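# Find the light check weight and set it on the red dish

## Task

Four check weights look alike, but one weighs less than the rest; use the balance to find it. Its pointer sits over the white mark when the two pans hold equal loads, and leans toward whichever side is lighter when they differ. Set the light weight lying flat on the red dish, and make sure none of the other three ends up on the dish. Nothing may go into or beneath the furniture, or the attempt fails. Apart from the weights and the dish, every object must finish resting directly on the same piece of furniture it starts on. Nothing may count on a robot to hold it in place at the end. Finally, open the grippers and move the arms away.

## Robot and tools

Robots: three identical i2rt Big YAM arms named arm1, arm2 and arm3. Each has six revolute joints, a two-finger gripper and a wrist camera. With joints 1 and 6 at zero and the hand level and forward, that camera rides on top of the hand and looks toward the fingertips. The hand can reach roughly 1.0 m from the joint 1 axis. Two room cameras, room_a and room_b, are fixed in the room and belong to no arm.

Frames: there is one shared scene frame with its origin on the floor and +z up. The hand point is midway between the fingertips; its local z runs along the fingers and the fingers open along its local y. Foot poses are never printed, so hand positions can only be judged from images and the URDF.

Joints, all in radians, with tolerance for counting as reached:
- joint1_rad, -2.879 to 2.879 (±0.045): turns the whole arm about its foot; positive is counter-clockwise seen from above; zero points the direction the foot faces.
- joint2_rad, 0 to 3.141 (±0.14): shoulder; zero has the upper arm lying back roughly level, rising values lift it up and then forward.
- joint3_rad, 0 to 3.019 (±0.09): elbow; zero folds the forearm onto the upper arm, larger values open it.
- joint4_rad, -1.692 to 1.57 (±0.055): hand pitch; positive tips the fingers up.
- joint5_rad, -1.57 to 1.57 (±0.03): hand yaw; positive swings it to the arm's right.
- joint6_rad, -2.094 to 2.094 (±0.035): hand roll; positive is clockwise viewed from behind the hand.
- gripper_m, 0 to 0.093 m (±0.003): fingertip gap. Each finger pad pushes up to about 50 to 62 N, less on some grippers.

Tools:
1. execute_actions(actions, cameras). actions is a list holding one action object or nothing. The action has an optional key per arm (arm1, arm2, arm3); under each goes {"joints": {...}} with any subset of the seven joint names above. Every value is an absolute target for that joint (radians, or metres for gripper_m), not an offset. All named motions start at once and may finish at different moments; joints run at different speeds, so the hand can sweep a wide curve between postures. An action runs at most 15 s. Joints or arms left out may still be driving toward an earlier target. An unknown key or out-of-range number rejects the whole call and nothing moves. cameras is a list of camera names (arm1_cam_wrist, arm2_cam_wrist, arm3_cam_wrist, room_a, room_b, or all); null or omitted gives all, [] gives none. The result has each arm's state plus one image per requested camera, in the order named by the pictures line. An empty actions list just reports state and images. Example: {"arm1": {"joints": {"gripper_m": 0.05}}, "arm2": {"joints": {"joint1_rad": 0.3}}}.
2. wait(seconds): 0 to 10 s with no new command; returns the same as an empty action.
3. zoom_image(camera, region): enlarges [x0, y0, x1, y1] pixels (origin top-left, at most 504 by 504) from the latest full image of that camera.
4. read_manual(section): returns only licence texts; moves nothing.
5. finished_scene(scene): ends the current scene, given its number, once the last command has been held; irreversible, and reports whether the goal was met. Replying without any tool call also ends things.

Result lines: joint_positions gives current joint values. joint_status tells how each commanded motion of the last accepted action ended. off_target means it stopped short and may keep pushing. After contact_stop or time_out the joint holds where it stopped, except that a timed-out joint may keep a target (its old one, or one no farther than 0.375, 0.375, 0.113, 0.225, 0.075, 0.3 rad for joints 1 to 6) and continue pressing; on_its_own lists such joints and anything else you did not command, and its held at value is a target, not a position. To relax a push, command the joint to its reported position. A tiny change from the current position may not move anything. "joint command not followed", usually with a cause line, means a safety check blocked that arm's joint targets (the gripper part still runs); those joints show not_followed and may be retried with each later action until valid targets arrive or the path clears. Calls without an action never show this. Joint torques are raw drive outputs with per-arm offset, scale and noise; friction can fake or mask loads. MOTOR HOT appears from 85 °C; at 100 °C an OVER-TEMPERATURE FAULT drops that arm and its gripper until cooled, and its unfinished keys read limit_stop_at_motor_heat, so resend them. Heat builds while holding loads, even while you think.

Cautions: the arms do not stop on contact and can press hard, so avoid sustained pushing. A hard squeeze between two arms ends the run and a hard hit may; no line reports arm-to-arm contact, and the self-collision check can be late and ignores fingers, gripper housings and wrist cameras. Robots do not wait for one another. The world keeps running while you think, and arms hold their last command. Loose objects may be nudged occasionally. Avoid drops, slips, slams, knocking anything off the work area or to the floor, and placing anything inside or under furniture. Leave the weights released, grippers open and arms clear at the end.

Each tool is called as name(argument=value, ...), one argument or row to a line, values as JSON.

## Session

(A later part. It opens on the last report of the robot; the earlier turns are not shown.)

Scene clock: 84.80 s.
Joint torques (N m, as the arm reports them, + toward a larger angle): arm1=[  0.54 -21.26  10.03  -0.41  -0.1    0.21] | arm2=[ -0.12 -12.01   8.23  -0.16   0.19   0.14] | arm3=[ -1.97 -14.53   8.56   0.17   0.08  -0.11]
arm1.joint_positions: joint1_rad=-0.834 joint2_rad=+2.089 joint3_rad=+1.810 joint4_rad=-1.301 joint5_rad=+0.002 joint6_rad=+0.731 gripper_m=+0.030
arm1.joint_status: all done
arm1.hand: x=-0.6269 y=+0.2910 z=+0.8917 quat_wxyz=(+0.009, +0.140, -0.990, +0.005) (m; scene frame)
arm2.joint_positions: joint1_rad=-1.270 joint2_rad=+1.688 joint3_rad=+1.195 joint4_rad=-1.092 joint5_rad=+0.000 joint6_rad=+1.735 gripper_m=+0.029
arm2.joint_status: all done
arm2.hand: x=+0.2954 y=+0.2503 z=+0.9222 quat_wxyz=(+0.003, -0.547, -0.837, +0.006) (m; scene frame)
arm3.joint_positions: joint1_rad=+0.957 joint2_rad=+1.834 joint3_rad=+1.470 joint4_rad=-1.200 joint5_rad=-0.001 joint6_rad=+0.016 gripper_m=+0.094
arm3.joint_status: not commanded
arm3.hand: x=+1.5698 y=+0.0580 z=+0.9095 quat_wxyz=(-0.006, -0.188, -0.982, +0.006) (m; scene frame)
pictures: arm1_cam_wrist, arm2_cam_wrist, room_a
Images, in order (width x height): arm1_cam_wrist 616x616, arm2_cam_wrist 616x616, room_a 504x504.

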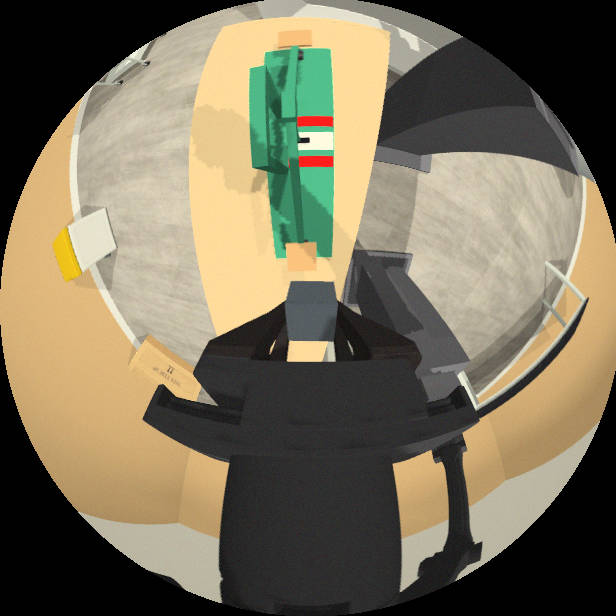

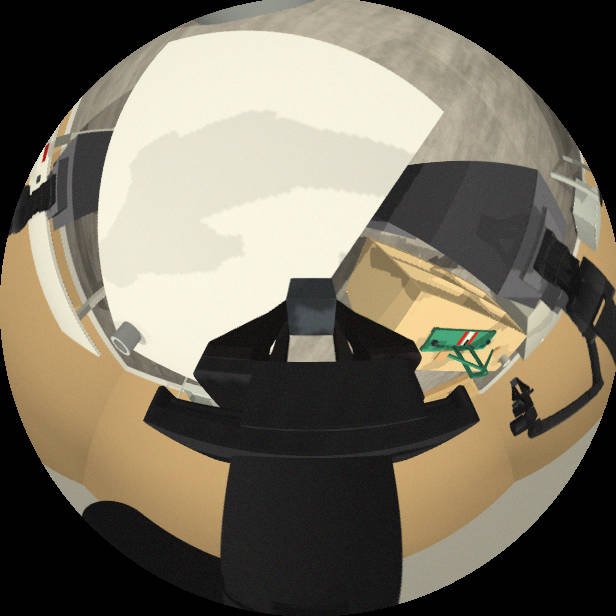

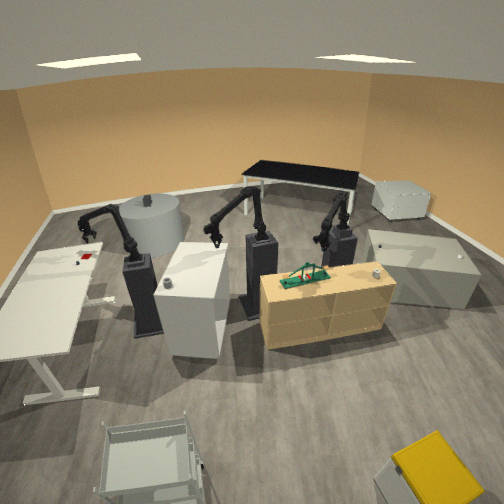

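execute_actions(
  actions=[
    {"arm1": {"joints": {"joint1_rad": -0.787, "joint2_rad": 2.125, "joint3_rad": 1.7, "joint4_rad": -1.097, "joint6_rad": 0.78}}, "arm2": {"joints": {"joint1_rad": 0.177, "joint2_rad": 1.66, "joint3_rad": 1.115, "joint4_rad": -1.0, "joint6_rad": 1.75}}},
  ],
  cameras=["arm1_cam_wrist", "arm2_cam_wrist", "room_a"],
)

Scene clock: 91.67 s.
Joint torques (N m, as the arm reports them, + toward a larger angle): arm1=[  0.41 -20.25   8.18   0.88  -0.07   0.22] | arm2=[ -0.93 -11.67   7.3    0.12   0.25   0.13] | arm3=[ -1.93 -14.4    8.61   0.22   0.08  -0.11]
arm1.joint_positions: joint1_rad=-0.792 joint2_rad=+2.153 joint3_rad=+1.690 joint4_rad=-1.112 joint5_rad=+0.001 joint6_rad=+0.765 gripper_m=+0.030
arm1.joint_status: all done
arm1.hand: x=-0.6537 y=+0.2993 z=+0.8105 quat_wxyz=(+0.008, +0.144, -0.990, +0.003) (m; scene frame)
arm2.joint_positions: joint1_rad=+0.180 joint2_rad=+1.679 joint3_rad=+1.113 joint4_rad=-0.999 joint5_rad=-0.002 joint6_rad=+1.740 gripper_m=+0.029
arm2.joint_status: all done
arm2.hand: x=-0.2962 y=+0.4034 z=+0.8994 quat_wxyz=(+0.002, +0.143, -0.990, -0.002) (m; scene frame)
arm3.joint_positions: joint1_rad=+0.957 joint2_rad=+1.834 joint3_rad=+1.470 joint4_rad=-1.200 joint5_rad=-0.001 joint6_rad=+0.016 gripper_m=+0.094
arm3.joint_status: not commanded
arm3.hand: x=+1.5698 y=+0.0580 z=+0.9095 quat_wxyz=(-0.006, -0.188, -0.982, +0.006) (m; scene frame)
pictures: arm1_cam_wrist, arm2_cam_wrist, room_a
Images, in order (width x height): arm1_cam_wrist 616x616, arm2_cam_wrist 616x616, room_a 504x504.

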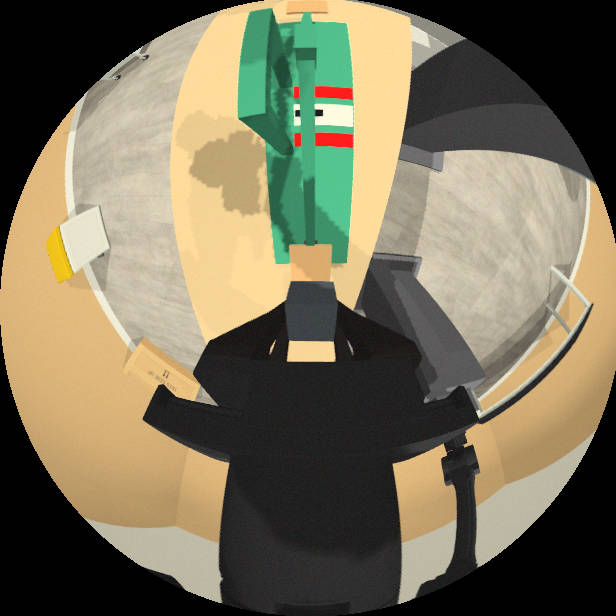

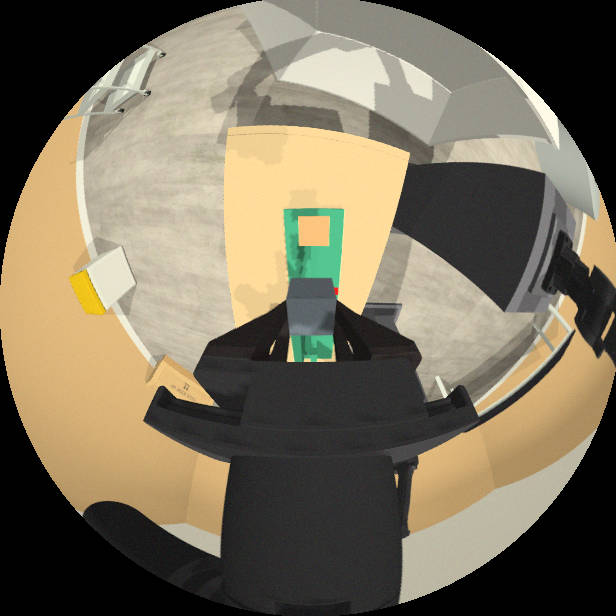

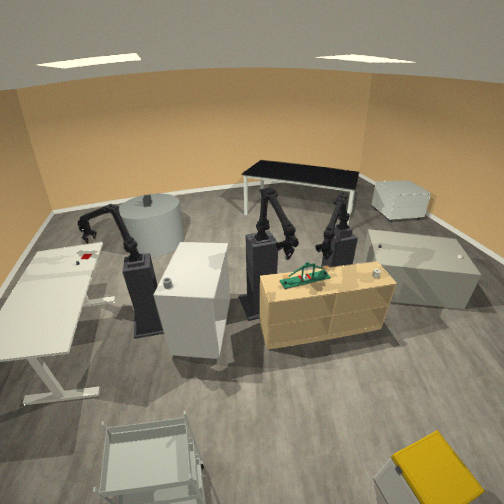

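zoom_image(
  camera="arm1_cam_wrist",
  region=[240, 210, 380, 330],
)

zoom_image(
  camera="arm2_cam_wrist",
  region=[240, 180, 380, 300],
)

Region (240, 210, 380, 330) of arm1_cam_wrist's 616x616 image, scaled by 3.600, with more detail than that image has; it fills the top 432 rows of this view, and the rest is white.

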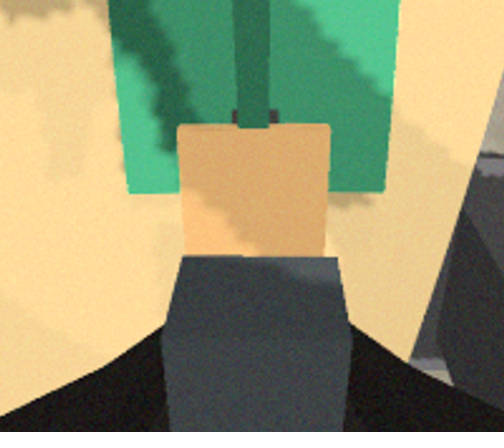

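Region (240, 180, 380, 300) of arm2_cam_wrist's 616x616 image, scaled by 3.600, with more detail than that image has; it fills the top 432 rows of this view, and the rest is white.

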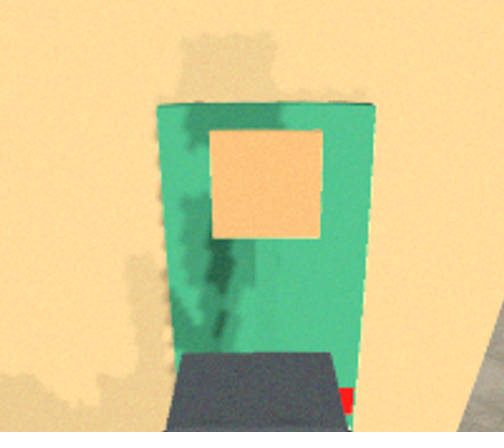

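execute_actions(
  actions=[
    {"arm1": {"joints": {"joint1_rad": -0.77, "joint2_rad": 2.176, "joint3_rad": 1.64, "joint4_rad": -0.982, "joint6_rad": 0.785}}, "arm2": {"joints": {"joint1_rad": 0.15, "joint2_rad": 1.853, "joint3_rad": 1.02, "joint4_rad": -0.712, "joint6_rad": 1.73}}},
  ],
  cameras=["arm1_cam_wrist", "arm2_cam_wrist", "room_a"],
)

Scene clock: 98.57 s.
Joint torques (N m, as the arm reports them, + toward a larger angle): arm1=[  1.09 -19.54   7.61   0.9   -0.07   0.22] | arm2=[ -0.71 -13.61   6.15   0.56   0.24  -0.12] | arm3=[ -2.14 -14.4    8.63   0.21   0.08  -0.11]
arm1.joint_positions: joint1_rad=-0.785 joint2_rad=+2.193 joint3_rad=+1.635 joint4_rad=-0.997 joint5_rad=+0.001 joint6_rad=+0.770 gripper_m=+0.030
arm1.joint_status: all done
arm1.hand: x=-0.6592 y=+0.2997 z=+0.7681 quat_wxyz=(+0.002, +0.145, -0.989, -0.005) (m; scene frame)
arm2.joint_positions: joint1_rad=+0.157 joint2_rad=+1.876 joint3_rad=+1.011 joint4_rad=-0.720 joint5_rad=-0.002 joint6_rad=+1.740 gripper_m=+0.029
arm2.joint_status: all done
arm2.hand: x=-0.2827 y=+0.3997 z=+0.7854 quat_wxyz=(-0.001, +0.132, -0.991, +0.007) (m; scene frame)
arm3.joint_positions: joint1_rad=+0.957 joint2_rad=+1.834 joint3_rad=+1.470 joint4_rad=-1.200 joint5_rad=-0.001 joint6_rad=+0.016 gripper_m=+0.094
arm3.joint_status: not commanded
arm3.hand: x=+1.5698 y=+0.0580 z=+0.9095 quat_wxyz=(-0.006, -0.188, -0.982, +0.006) (m; scene frame)
pictures: arm1_cam_wrist, arm2_cam_wrist, room_a
Images, in order (width x height): arm1_cam_wrist 616x616, arm2_cam_wrist 616x616, room_a 504x504.

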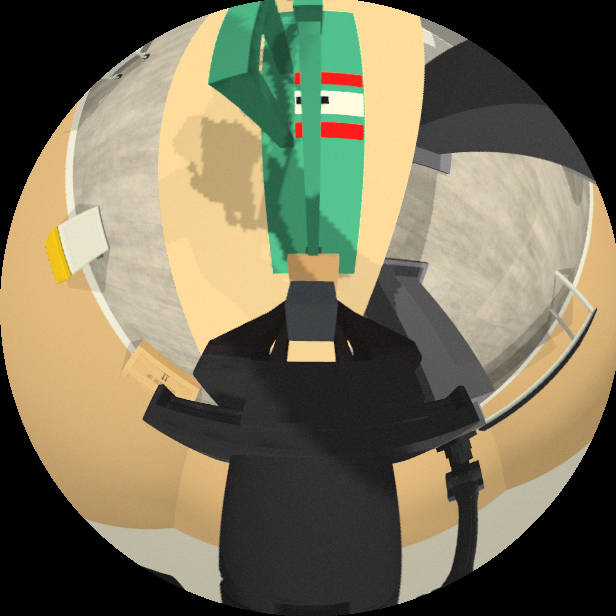

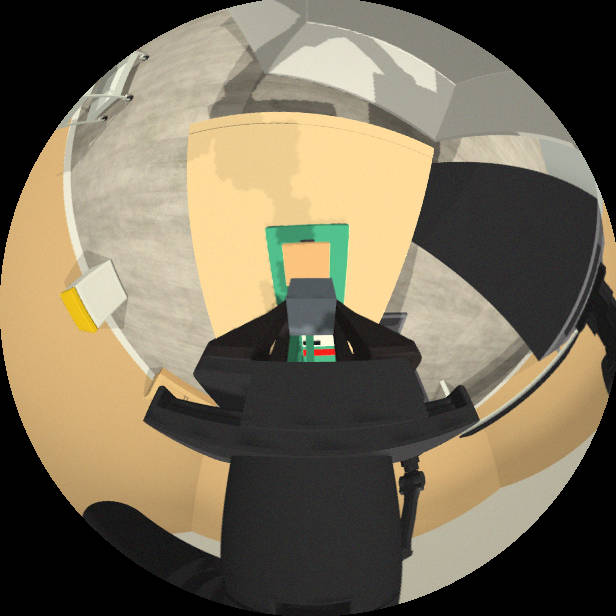

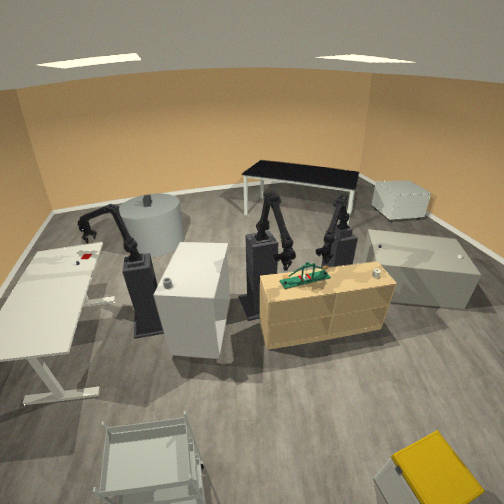

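zoom_image(
  camera="arm1_cam_wrist",
  region=[240, 220, 380, 340],
)

zoom_image(
  camera="arm2_cam_wrist",
  region=[240, 200, 380, 320],
)

zoom_image(
  camera="room_a",
  region=[260, 230, 360, 300],
)

Region (240, 220, 380, 340) of arm1_cam_wrist's 616x616 image, scaled by 3.600, with more detail than that image has; it fills the top 432 rows of this view, and the rest is white.

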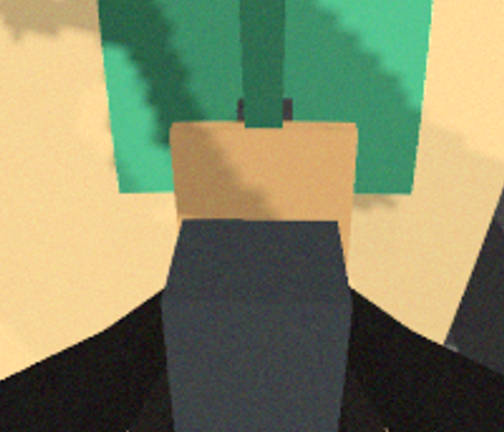

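Region (240, 200, 380, 320) of arm2_cam_wrist's 616x616 image, scaled by 3.600, with more detail than that image has; it fills the top 432 rows of this view, and the rest is white.

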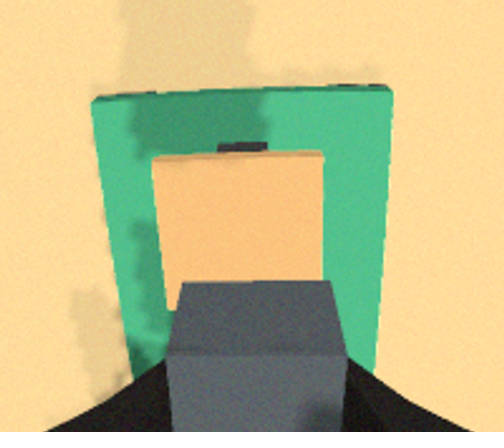

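Region (260, 230, 360, 300) of room_a's 504x504 image, scaled by 5.040, with more detail than that image has; it fills the top 353 rows of this view, and the rest is white.

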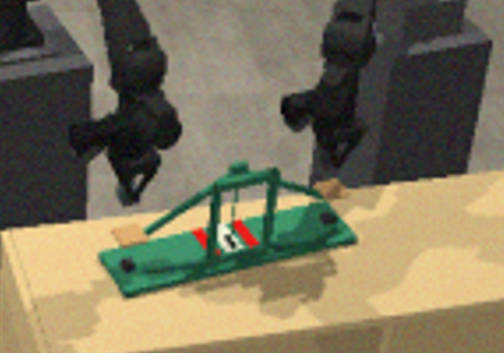

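execute_actions(
  actions=[
    {"arm1": {"joints": {"joint2_rad": 2.222, "joint3_rad": 1.625, "joint4_rad": -0.93}}, "arm2": {"joints": {"joint1_rad": 0.145, "joint2_rad": 1.968, "joint3_rad": 1.015, "joint4_rad": -0.582}}},
  ],
  cameras=["arm1_cam_wrist", "arm2_cam_wrist", "room_a"],
)

Scene clock: 106.07 s.
Joint torques (N m, as the arm reports them, + toward a larger angle): arm1=[  0.94 -19.84   7.23   1.01  -0.05   0.21] | arm2=[ -0.98 -13.98   5.     0.54   0.25  -0.12] | arm3=[ -2.12 -14.56   8.56   0.16   0.09  -0.09]
arm1.joint_positions: joint1_rad=-0.785 joint2_rad=+2.234 joint3_rad=+1.622 joint4_rad=-0.946 joint5_rad=+0.001 joint6_rad=+0.770 gripper_m=+0.030
arm1.joint_status: all done
arm1.hand: x=-0.6602 y=+0.2984 z=+0.7393 quat_wxyz=(+0.002, +0.145, -0.989, -0.004) (m; scene frame)
arm2.joint_positions: joint1_rad=+0.157 joint2_rad=+1.991 joint3_rad=+1.011 joint4_rad=-0.590 joint5_rad=-0.002 joint6_rad=+1.739 gripper_m=+0.029
arm2.joint_status: all done
arm2.hand: x=-0.2855 y=+0.4056 z=+0.7358 quat_wxyz=(+0.001, +0.132, -0.991, +0.000) (m; scene frame)
arm3.joint_positions: joint1_rad=+0.957 joint2_rad=+1.834 joint3_rad=+1.470 joint4_rad=-1.200 joint5_rad=-0.001 joint6_rad=+0.016 gripper_m=+0.094
arm3.joint_status: not commanded
arm3.hand: x=+1.5698 y=+0.0580 z=+0.9095 quat_wxyz=(-0.006, -0.188, -0.982, +0.006) (m; scene frame)
pictures: arm1_cam_wrist, arm2_cam_wrist, room_a
Images, in order (width x height): arm1_cam_wrist 616x616, arm2_cam_wrist 616x616, room_a 504x504.

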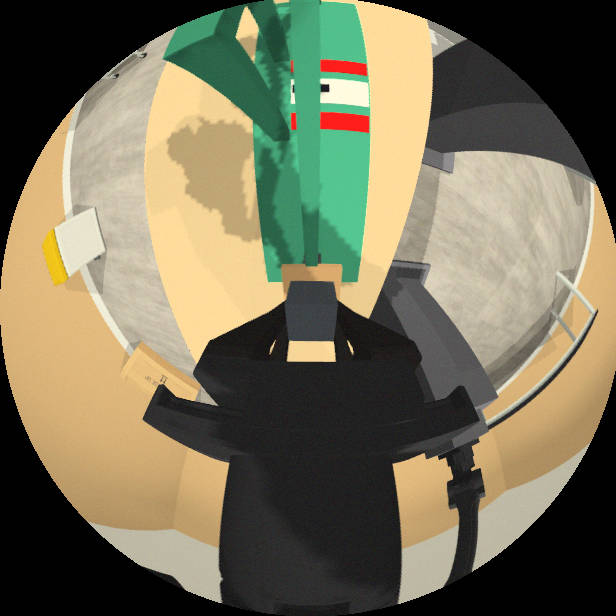

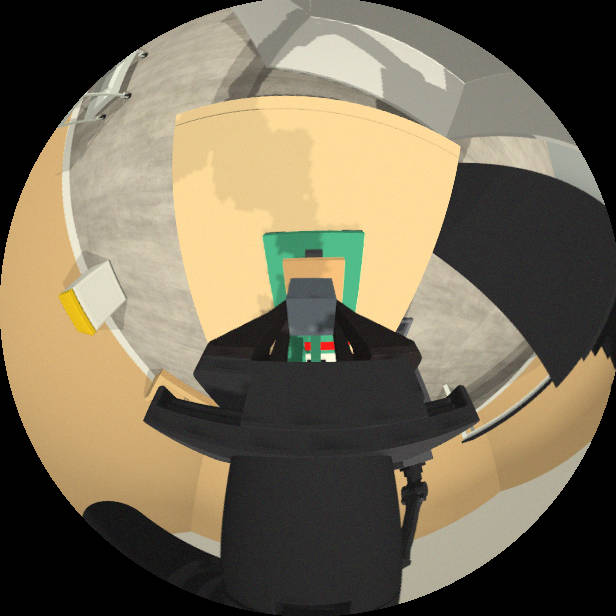

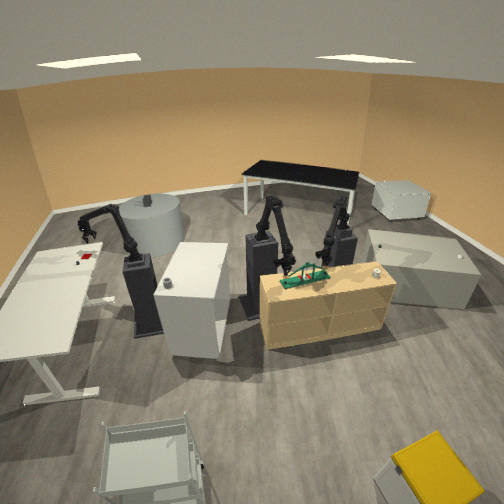

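zoom_image(
  camera="arm1_cam_wrist",
  region=[240, 230, 380, 350],
)

zoom_image(
  camera="arm2_cam_wrist",
  region=[240, 210, 380, 330],
)

zoom_image(
  camera="room_a",
  region=[270, 240, 350, 296],
)

Region (240, 230, 380, 350) of arm1_cam_wrist's 616x616 image, scaled by 3.600, with more detail than that image has; it fills the top 432 rows of this view, and the rest is white.

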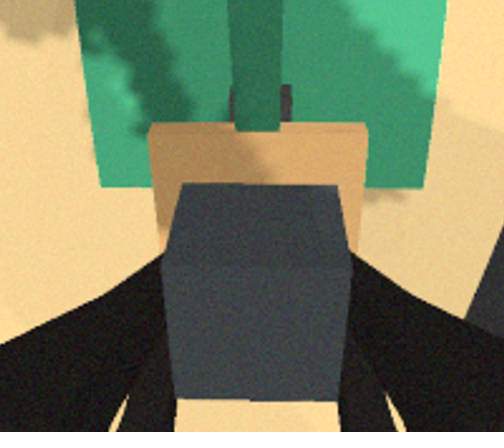

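Region (240, 210, 380, 330) of arm2_cam_wrist's 616x616 image, scaled by 3.600, with more detail than that image has; it fills the top 432 rows of this view, and the rest is white.

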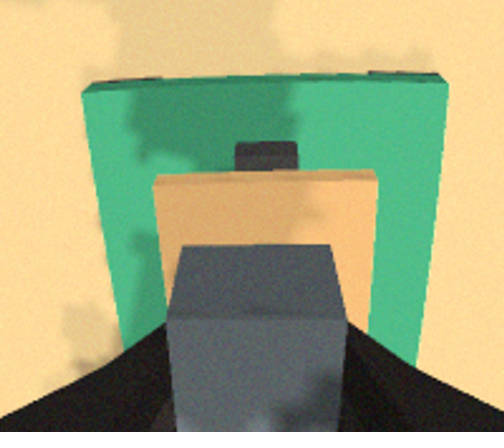

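Region (270, 240, 350, 296) of room_a's 504x504 image, scaled by 6.300, with more detail than that image has; it fills the top 353 rows of this view, and the rest is white.

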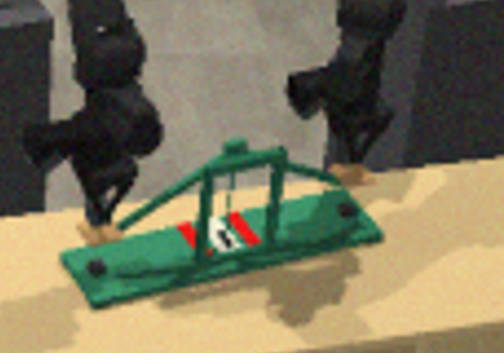

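execute_actions(
  actions=[
    {"arm1": {"joints": {"joint2_rad": 2.24, "joint4_rad": -0.92}}, "arm2": {"joints": {"joint2_rad": 1.982}}},
  ],
  cameras=["arm1_cam_wrist", "arm2_cam_wrist", "room_a"],
)

Scene clock: 108.53 s.
Joint torques (N m, as the arm reports them, + toward a larger angle): arm1=[  1.19 -19.21   7.12   0.95  -0.09   0.2 ] | arm2=[ -1.06 -13.06   5.1    0.49   0.26  -0.12] | arm3=[ -2.07 -14.36   8.58   0.16   0.08  -0.1 ]
arm1.joint_positions: joint1_rad=-0.785 joint2_rad=+2.244 joint3_rad=+1.622 joint4_rad=-0.936 joint5_rad=+0.001 joint6_rad=+0.770 gripper_m=+0.030
arm1.joint_status: all done
arm1.hand: x=-0.6601 y=+0.2987 z=+0.7332 quat_wxyz=(+0.002, +0.145, -0.989, -0.004) (m; scene frame)
arm2.joint_positions: joint1_rad=+0.157 joint2_rad=+1.991 joint3_rad=+1.011 joint4_rad=-0.590 joint5_rad=-0.002 joint6_rad=+1.739 gripper_m=+0.029
arm2.joint_status: all done
arm2.hand: x=-0.2855 y=+0.4056 z=+0.7358 quat_wxyz=(+0.001, +0.132, -0.991, +0.000) (m; scene frame)
arm3.joint_positions: joint1_rad=+0.957 joint2_rad=+1.834 joint3_rad=+1.470 joint4_rad=-1.200 joint5_rad=-0.001 joint6_rad=+0.016 gripper_m=+0.094
arm3.joint_status: not commanded
arm3.hand: x=+1.5698 y=+0.0580 z=+0.9095 quat_wxyz=(-0.006, -0.188, -0.982, +0.006) (m; scene frame)
pictures: arm1_cam_wrist, arm2_cam_wrist, room_a
Images, in order (width x height): arm1_cam_wrist 616x616, arm2_cam_wrist 616x616, room_a 504x504.

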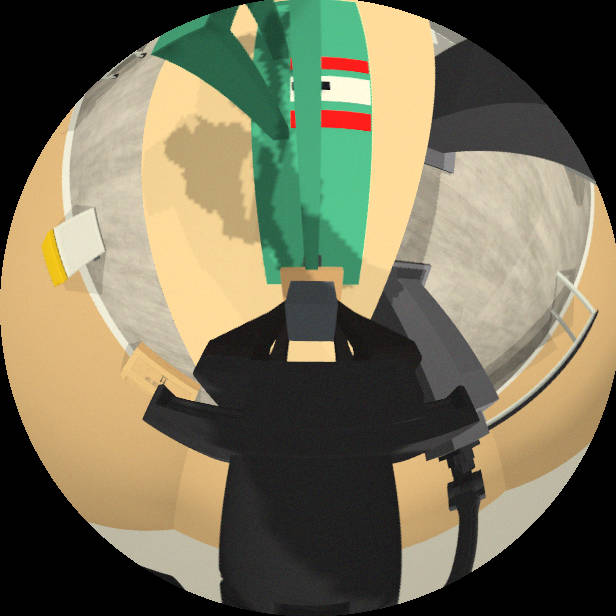

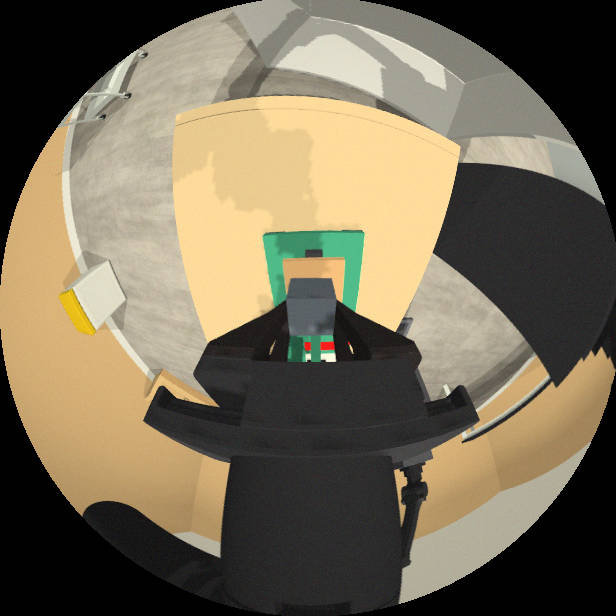

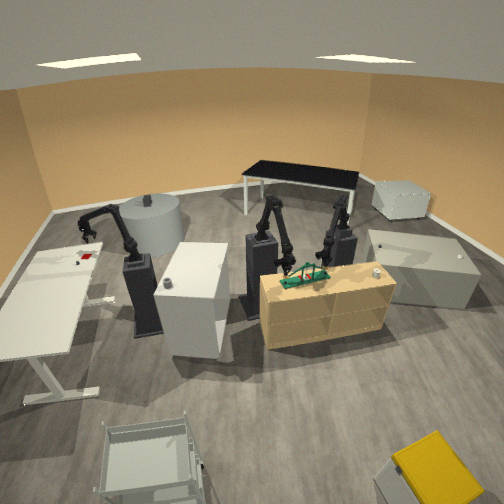

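execute_actions(
  actions=[
    {"arm1": {"joints": {"gripper_m": 0.07}}, "arm2": {"joints": {"gripper_m": 0.07}}},
  ],
  cameras=["arm1_cam_wrist", "arm2_cam_wrist", "room_a"],
)

zoom_image(
  camera="room_a",
  region=[270, 240, 350, 296],
)

Scene clock: 109.97 s.
Joint torques (N m, as the arm reports them, + toward a larger angle): arm1=[  0.8  -19.63   7.22   0.95  -0.08   0.22] | arm2=[ -0.91 -12.7    5.02   0.54   0.24  -0.1 ] | arm3=[ -1.91 -14.57   8.61   0.15   0.08  -0.11]
arm1.joint_positions: joint1_rad=-0.785 joint2_rad=+2.244 joint3_rad=+1.622 joint4_rad=-0.936 joint5_rad=+0.001 joint6_rad=+0.770 gripper_m=+0.070
arm1.joint_status: all done
arm1.hand: x=-0.6601 y=+0.2987 z=+0.7332 quat_wxyz=(+0.002, +0.145, -0.989, -0.004) (m; scene frame)
arm2.joint_positions: joint1_rad=+0.157 joint2_rad=+1.991 joint3_rad=+1.011 joint4_rad=-0.590 joint5_rad=-0.002 joint6_rad=+1.739 gripper_m=+0.070
arm2.joint_status: all done
arm2.hand: x=-0.2855 y=+0.4056 z=+0.7358 quat_wxyz=(+0.001, +0.132, -0.991, +0.000) (m; scene frame)
arm3.joint_positions: joint1_rad=+0.957 joint2_rad=+1.834 joint3_rad=+1.470 joint4_rad=-1.200 joint5_rad=-0.001 joint6_rad=+0.016 gripper_m=+0.094
arm3.joint_status: not commanded
arm3.hand: x=+1.5698 y=+0.0580 z=+0.9095 quat_wxyz=(-0.006, -0.188, -0.982, +0.006) (m; scene frame)
pictures: arm1_cam_wrist, arm2_cam_wrist, room_a
Images, in order (width x height): arm1_cam_wrist 616x616, arm2_cam_wrist 616x616, room_a 504x504.

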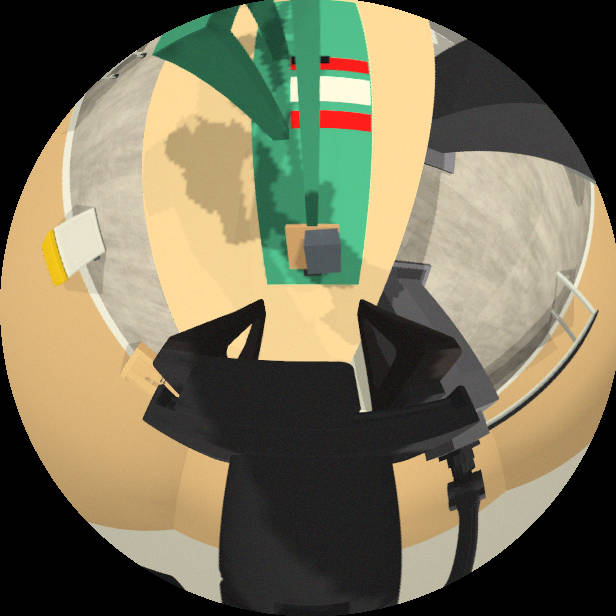

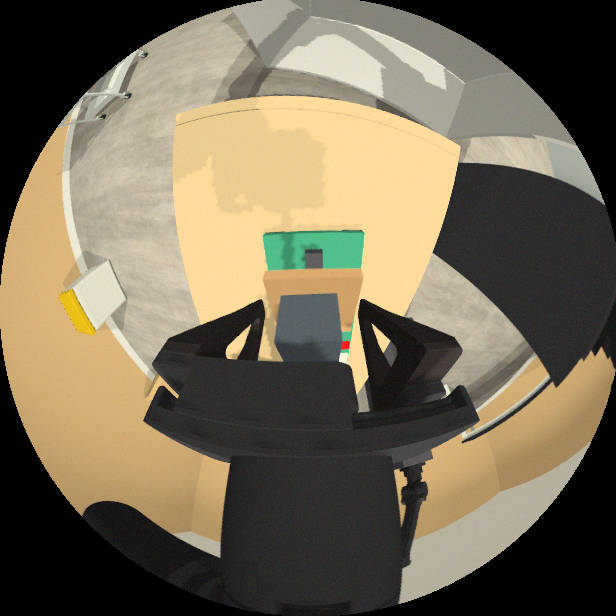

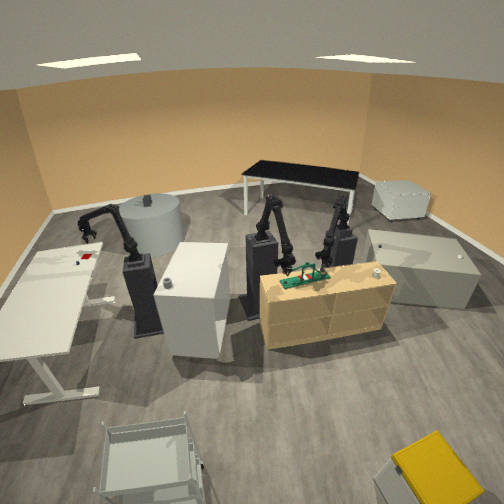

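Region (270, 240, 350, 296) of room_a's 504x504 image, scaled by 6.300, with more detail than that image has; it fills the top 353 rows of this view, and the rest is white.

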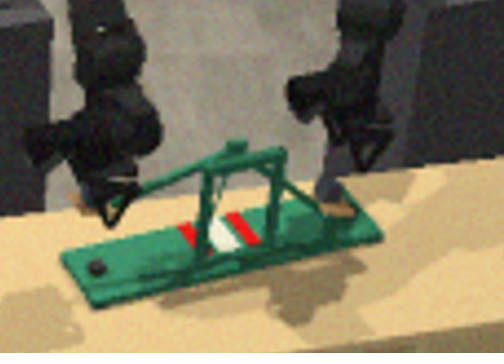

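execute_actions(
  actions=[],
  cameras=["arm1_cam_wrist", "arm2_cam_wrist", "room_a"],
)

zoom_image(
  camera="room_a",
  region=[270, 240, 350, 296],
)

zoom_image(
  camera="arm1_cam_wrist",
  region=[240, 180, 400, 320],
)

zoom_image(
  camera="arm2_cam_wrist",
  region=[230, 220, 400, 370],
)

Scene clock: 111.13 s.
Joint torques (N m, as the arm reports them, + toward a larger angle): arm1=[  0.84 -18.97   7.09   0.89  -0.08   0.21] | arm2=[ -0.98 -12.53   5.15   0.53   0.25  -0.12] | arm3=[ -1.99 -14.3    8.58   0.14   0.09  -0.11]
arm1.joint_positions: joint1_rad=-0.785 joint2_rad=+2.244 joint3_rad=+1.622 joint4_rad=-0.936 joint5_rad=+0.001 joint6_rad=+0.770 gripper_m=+0.070
arm1.joint_status: all done
arm1.hand: x=-0.6601 y=+0.2987 z=+0.7332 quat_wxyz=(+0.002, +0.145, -0.989, -0.004) (m; scene frame)
arm2.joint_positions: joint1_rad=+0.157 joint2_rad=+1.991 joint3_rad=+1.011 joint4_rad=-0.590 joint5_rad=-0.002 joint6_rad=+1.739 gripper_m=+0.070
arm2.joint_status: all done
arm2.hand: x=-0.2855 y=+0.4056 z=+0.7358 quat_wxyz=(+0.001, +0.132, -0.991, +0.000) (m; scene frame)
arm3.joint_positions: joint1_rad=+0.957 joint2_rad=+1.834 joint3_rad=+1.470 joint4_rad=-1.200 joint5_rad=-0.001 joint6_rad=+0.016 gripper_m=+0.094
arm3.joint_status: not commanded
arm3.hand: x=+1.5698 y=+0.0580 z=+0.9095 quat_wxyz=(-0.006, -0.188, -0.982, +0.006) (m; scene frame)
pictures: arm1_cam_wrist, arm2_cam_wrist, room_a
Images, in order (width x height): arm1_cam_wrist 616x616, arm2_cam_wrist 616x616, room_a 504x504.

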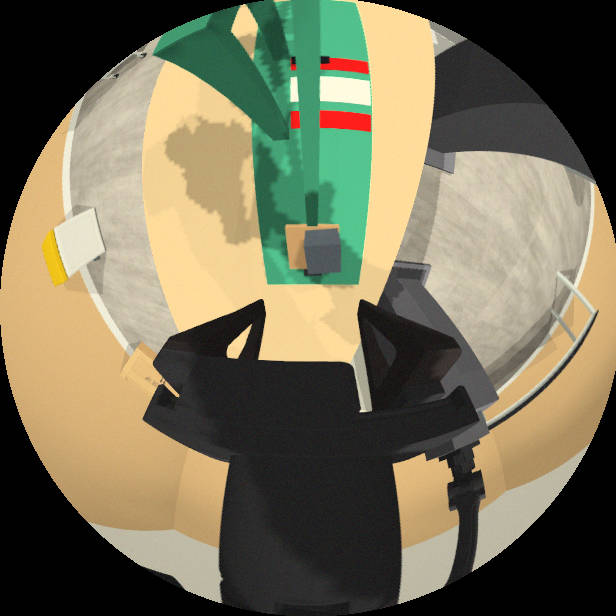

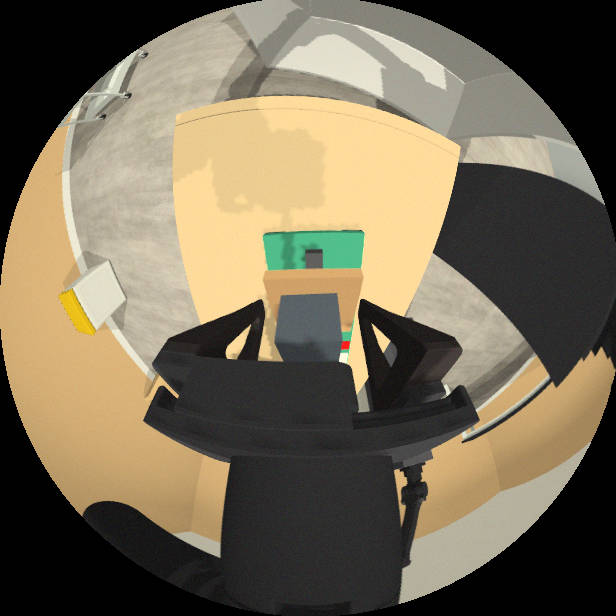

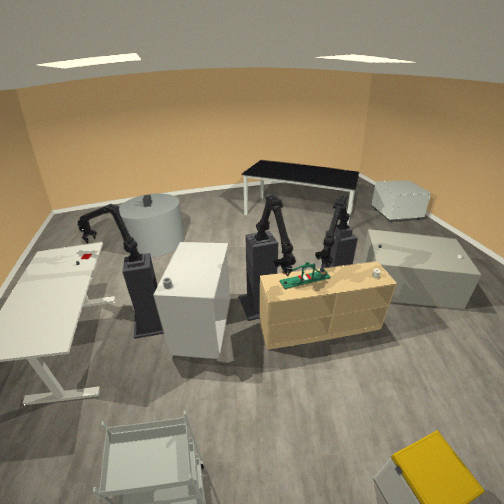

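Region (270, 240, 350, 296) of room_a's 504x504 image, scaled by 6.300, with more detail than that image has; it fills the top 353 rows of this view, and the rest is white.

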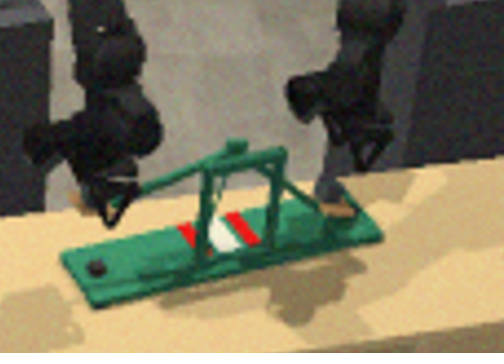

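Region (240, 180, 400, 320) of arm1_cam_wrist's 616x616 image, scaled by 3.150, with more detail than that image has; it fills the top 441 rows of this view, and the rest is white.

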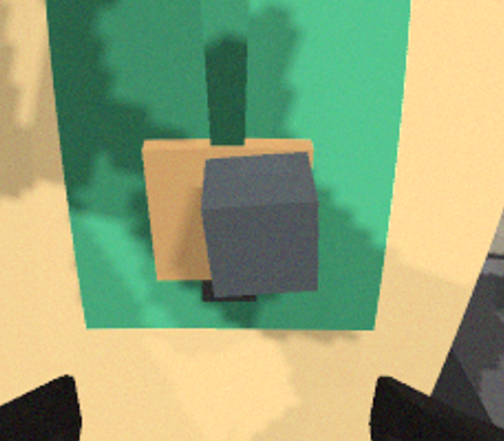

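Region (230, 220, 400, 370) of arm2_cam_wrist's 616x616 image, scaled by 2.965, with more detail than that image has; it fills the top 445 rows of this view, and the rest is white.

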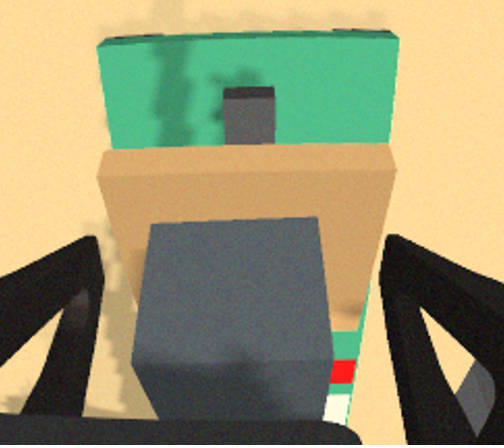

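execute_actions(
  actions=[
    {"arm1": {"joints": {"joint2_rad": 2.06, "joint3_rad": 1.835, "joint4_rad": -1.315}}, "arm2": {"joints": {"joint1_rad": 0.117, "joint2_rad": 1.882, "joint3_rad": 1.015, "joint4_rad": -0.693, "joint6_rad": 1.7}}, "arm3": {"joints": {"joint1_rad": -1.75, "joint2_rad": 1.5, "joint3_rad": 1.3, "joint4_rad": -1.37, "joint6_rad": 0.0}}},
  ],
  cameras=["arm1_cam_wrist", "arm2_cam_wrist", "room_a"],
)

Scene clock: 124.63 s.
Joint torques (N m, as the arm reports them, + toward a larger angle): arm1=[  1.13 -18.91   9.72  -0.38  -0.06   0.2 ] | arm2=[ -0.33 -11.49   5.83  -0.01   0.26  -0.11] | arm3=[ -0.88 -10.5    7.57  -0.34   0.03  -0.11]
arm1.joint_positions: joint1_rad=-0.785 joint2_rad=+2.066 joint3_rad=+1.817 joint4_rad=-1.301 joint5_rad=+0.001 joint6_rad=+0.770 gripper_m=+0.070
arm1.joint_status: all done
arm1.hand: x=-0.6519 y=+0.3099 z=+0.9090 quat_wxyz=(+0.000, +0.145, -0.989, -0.007) (m; scene frame)
arm2.joint_positions: joint1_rad=+0.121 joint2_rad=+1.882 joint3_rad=+1.011 joint4_rad=-0.687 joint5_rad=-0.002 joint6_rad=+1.710 gripper_m=+0.070
arm2.joint_status: all done
arm2.hand: x=-0.2708 y=+0.4125 z=+0.7826 quat_wxyz=(+0.003, +0.129, -0.992, -0.006) (m; scene frame)
arm3.joint_positions: joint1_rad=-1.754 joint2_rad=+1.487 joint3_rad=+1.308 joint4_rad=-1.358 joint5_rad=+0.000 joint6_rad=+0.016 gripper_m=+0.094
arm3.joint_status: all done
arm3.hand: x=+0.6195 y=+0.2225 z=+1.0074 quat_wxyz=(-0.007, -1.000, -0.027, +0.015) (m; scene frame)
pictures: arm1_cam_wrist, arm2_cam_wrist, room_a
Images, in order (width x height): arm1_cam_wrist 616x616, arm2_cam_wrist 616x616, room_a 504x504.

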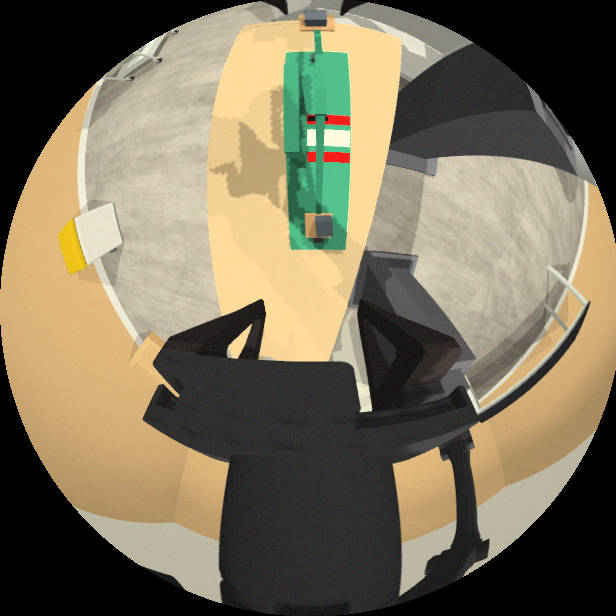

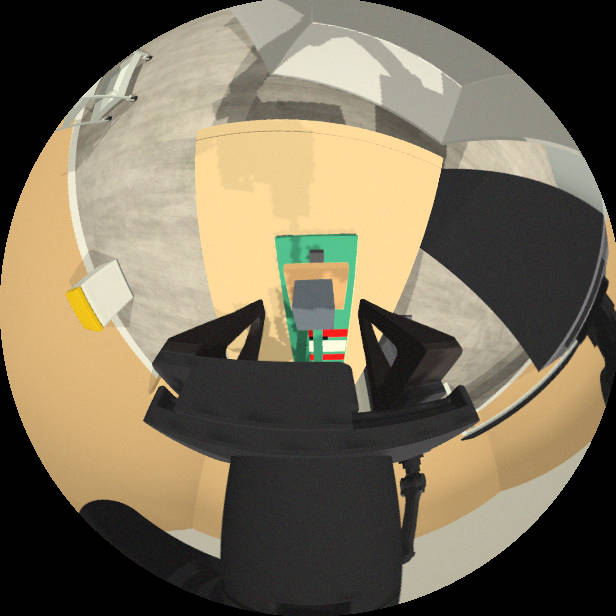

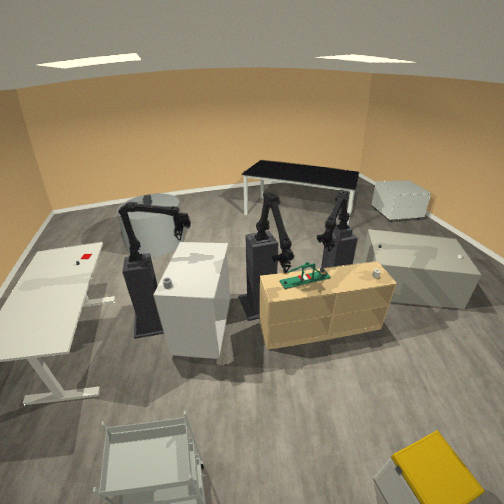

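execute_actions(
  actions=[],
)

Scene clock: 126.93 s.
Joint torques (N m, as the arm reports them, + toward a larger angle): arm1=[  1.06 -19.01   9.75  -0.32  -0.06   0.22] | arm2=[ -0.33 -11.72   5.85  -0.03   0.24  -0.1 ] | arm3=[ -0.89 -10.54   7.47  -0.33   0.04  -0.11]
arm1.joint_positions: joint1_rad=-0.785 joint2_rad=+2.066 joint3_rad=+1.817 joint4_rad=-1.301 joint5_rad=+0.001 joint6_rad=+0.770 gripper_m=+0.070
arm1.joint_status: all done
arm1.hand: x=-0.6519 y=+0.3099 z=+0.9090 quat_wxyz=(+0.000, +0.145, -0.989, -0.007) (m; scene frame)
arm2.joint_positions: joint1_rad=+0.121 joint2_rad=+1.882 joint3_rad=+1.011 joint4_rad=-0.687 joint5_rad=-0.002 joint6_rad=+1.710 gripper_m=+0.070
arm2.joint_status: all done
arm2.hand: x=-0.2708 y=+0.4125 z=+0.7826 quat_wxyz=(+0.003, +0.129, -0.992, -0.006) (m; scene frame)
arm3.joint_positions: joint1_rad=-1.754 joint2_rad=+1.487 joint3_rad=+1.308 joint4_rad=-1.358 joint5_rad=+0.000 joint6_rad=+0.016 gripper_m=+0.094
arm3.joint_status: all done
arm3.hand: x=+0.6195 y=+0.2225 z=+1.0074 quat_wxyz=(-0.007, -1.000, -0.027, +0.015) (m; scene frame)
pictures: arm1_cam_wrist, arm2_cam_wrist, arm3_cam_wrist, room_a, room_b
Images, in order (width x height): arm1_cam_wrist 616x616, arm2_cam_wrist 616x616, arm3_cam_wrist 616x616, room_a 504x504, room_b 504x504.

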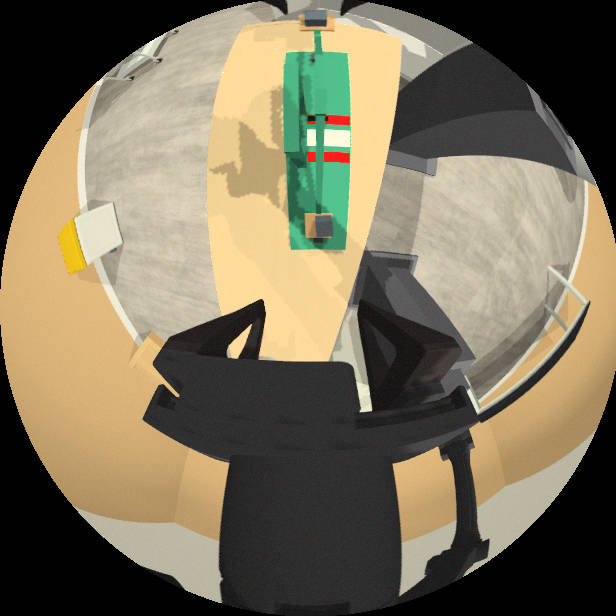

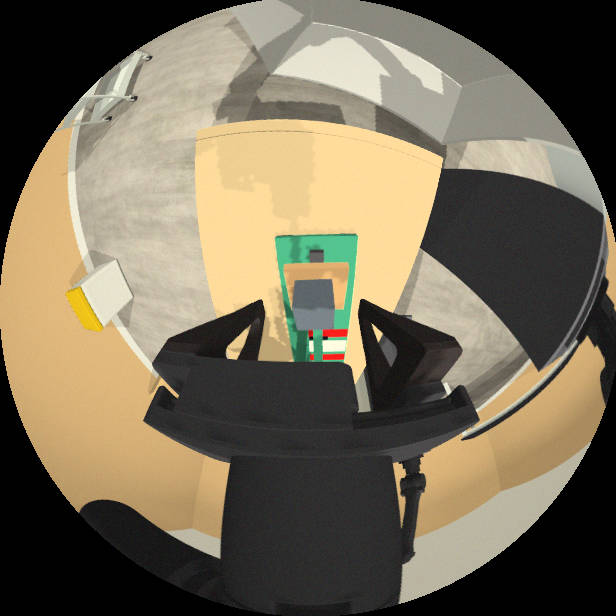

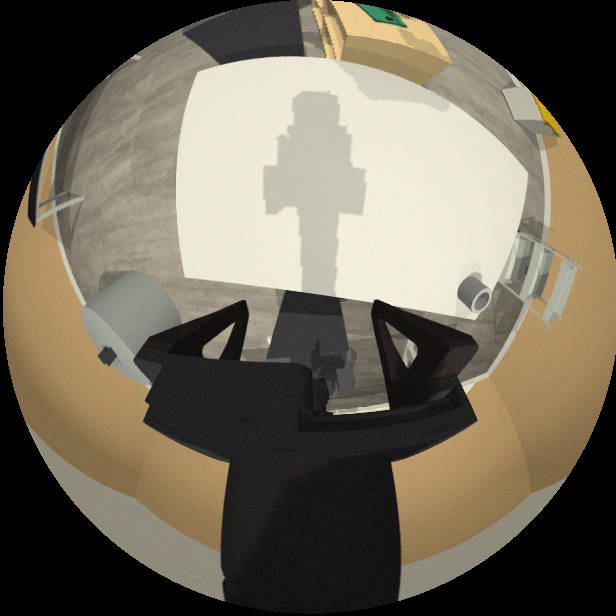

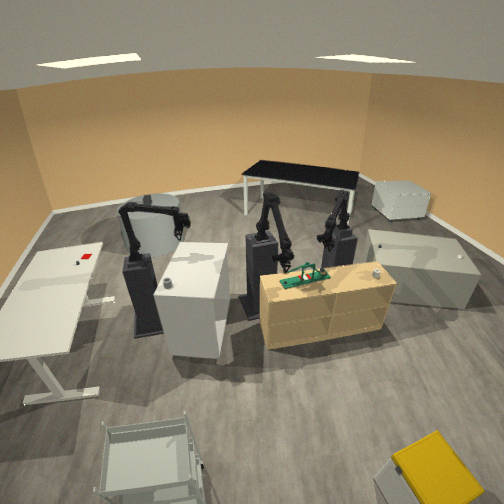

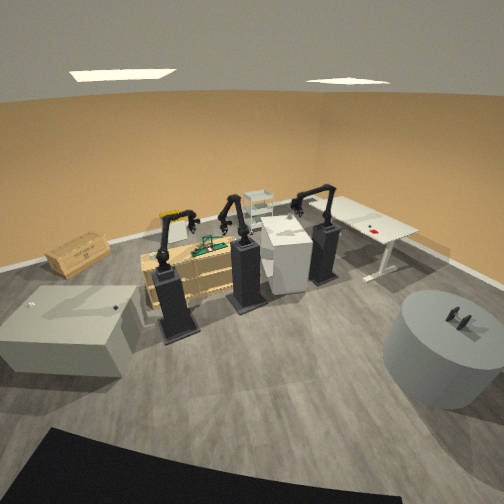

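zoom_image(
  camera="arm2_cam_wrist",
  region=[230, 220, 400, 380],
)

Region (230, 220, 400, 380) of arm2_cam_wrist's 616x616 image, scaled by 2.965, with more detail than that image has; it fills the top 474 rows of this view, and the rest is white.

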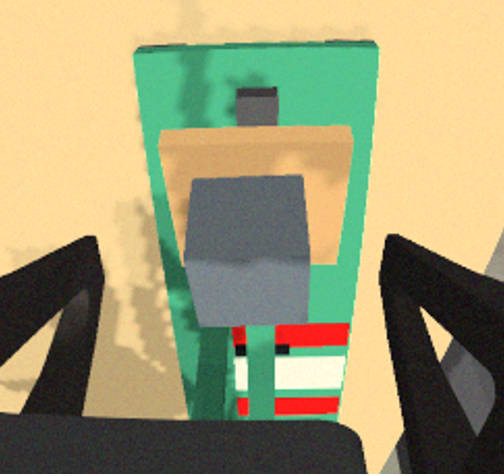

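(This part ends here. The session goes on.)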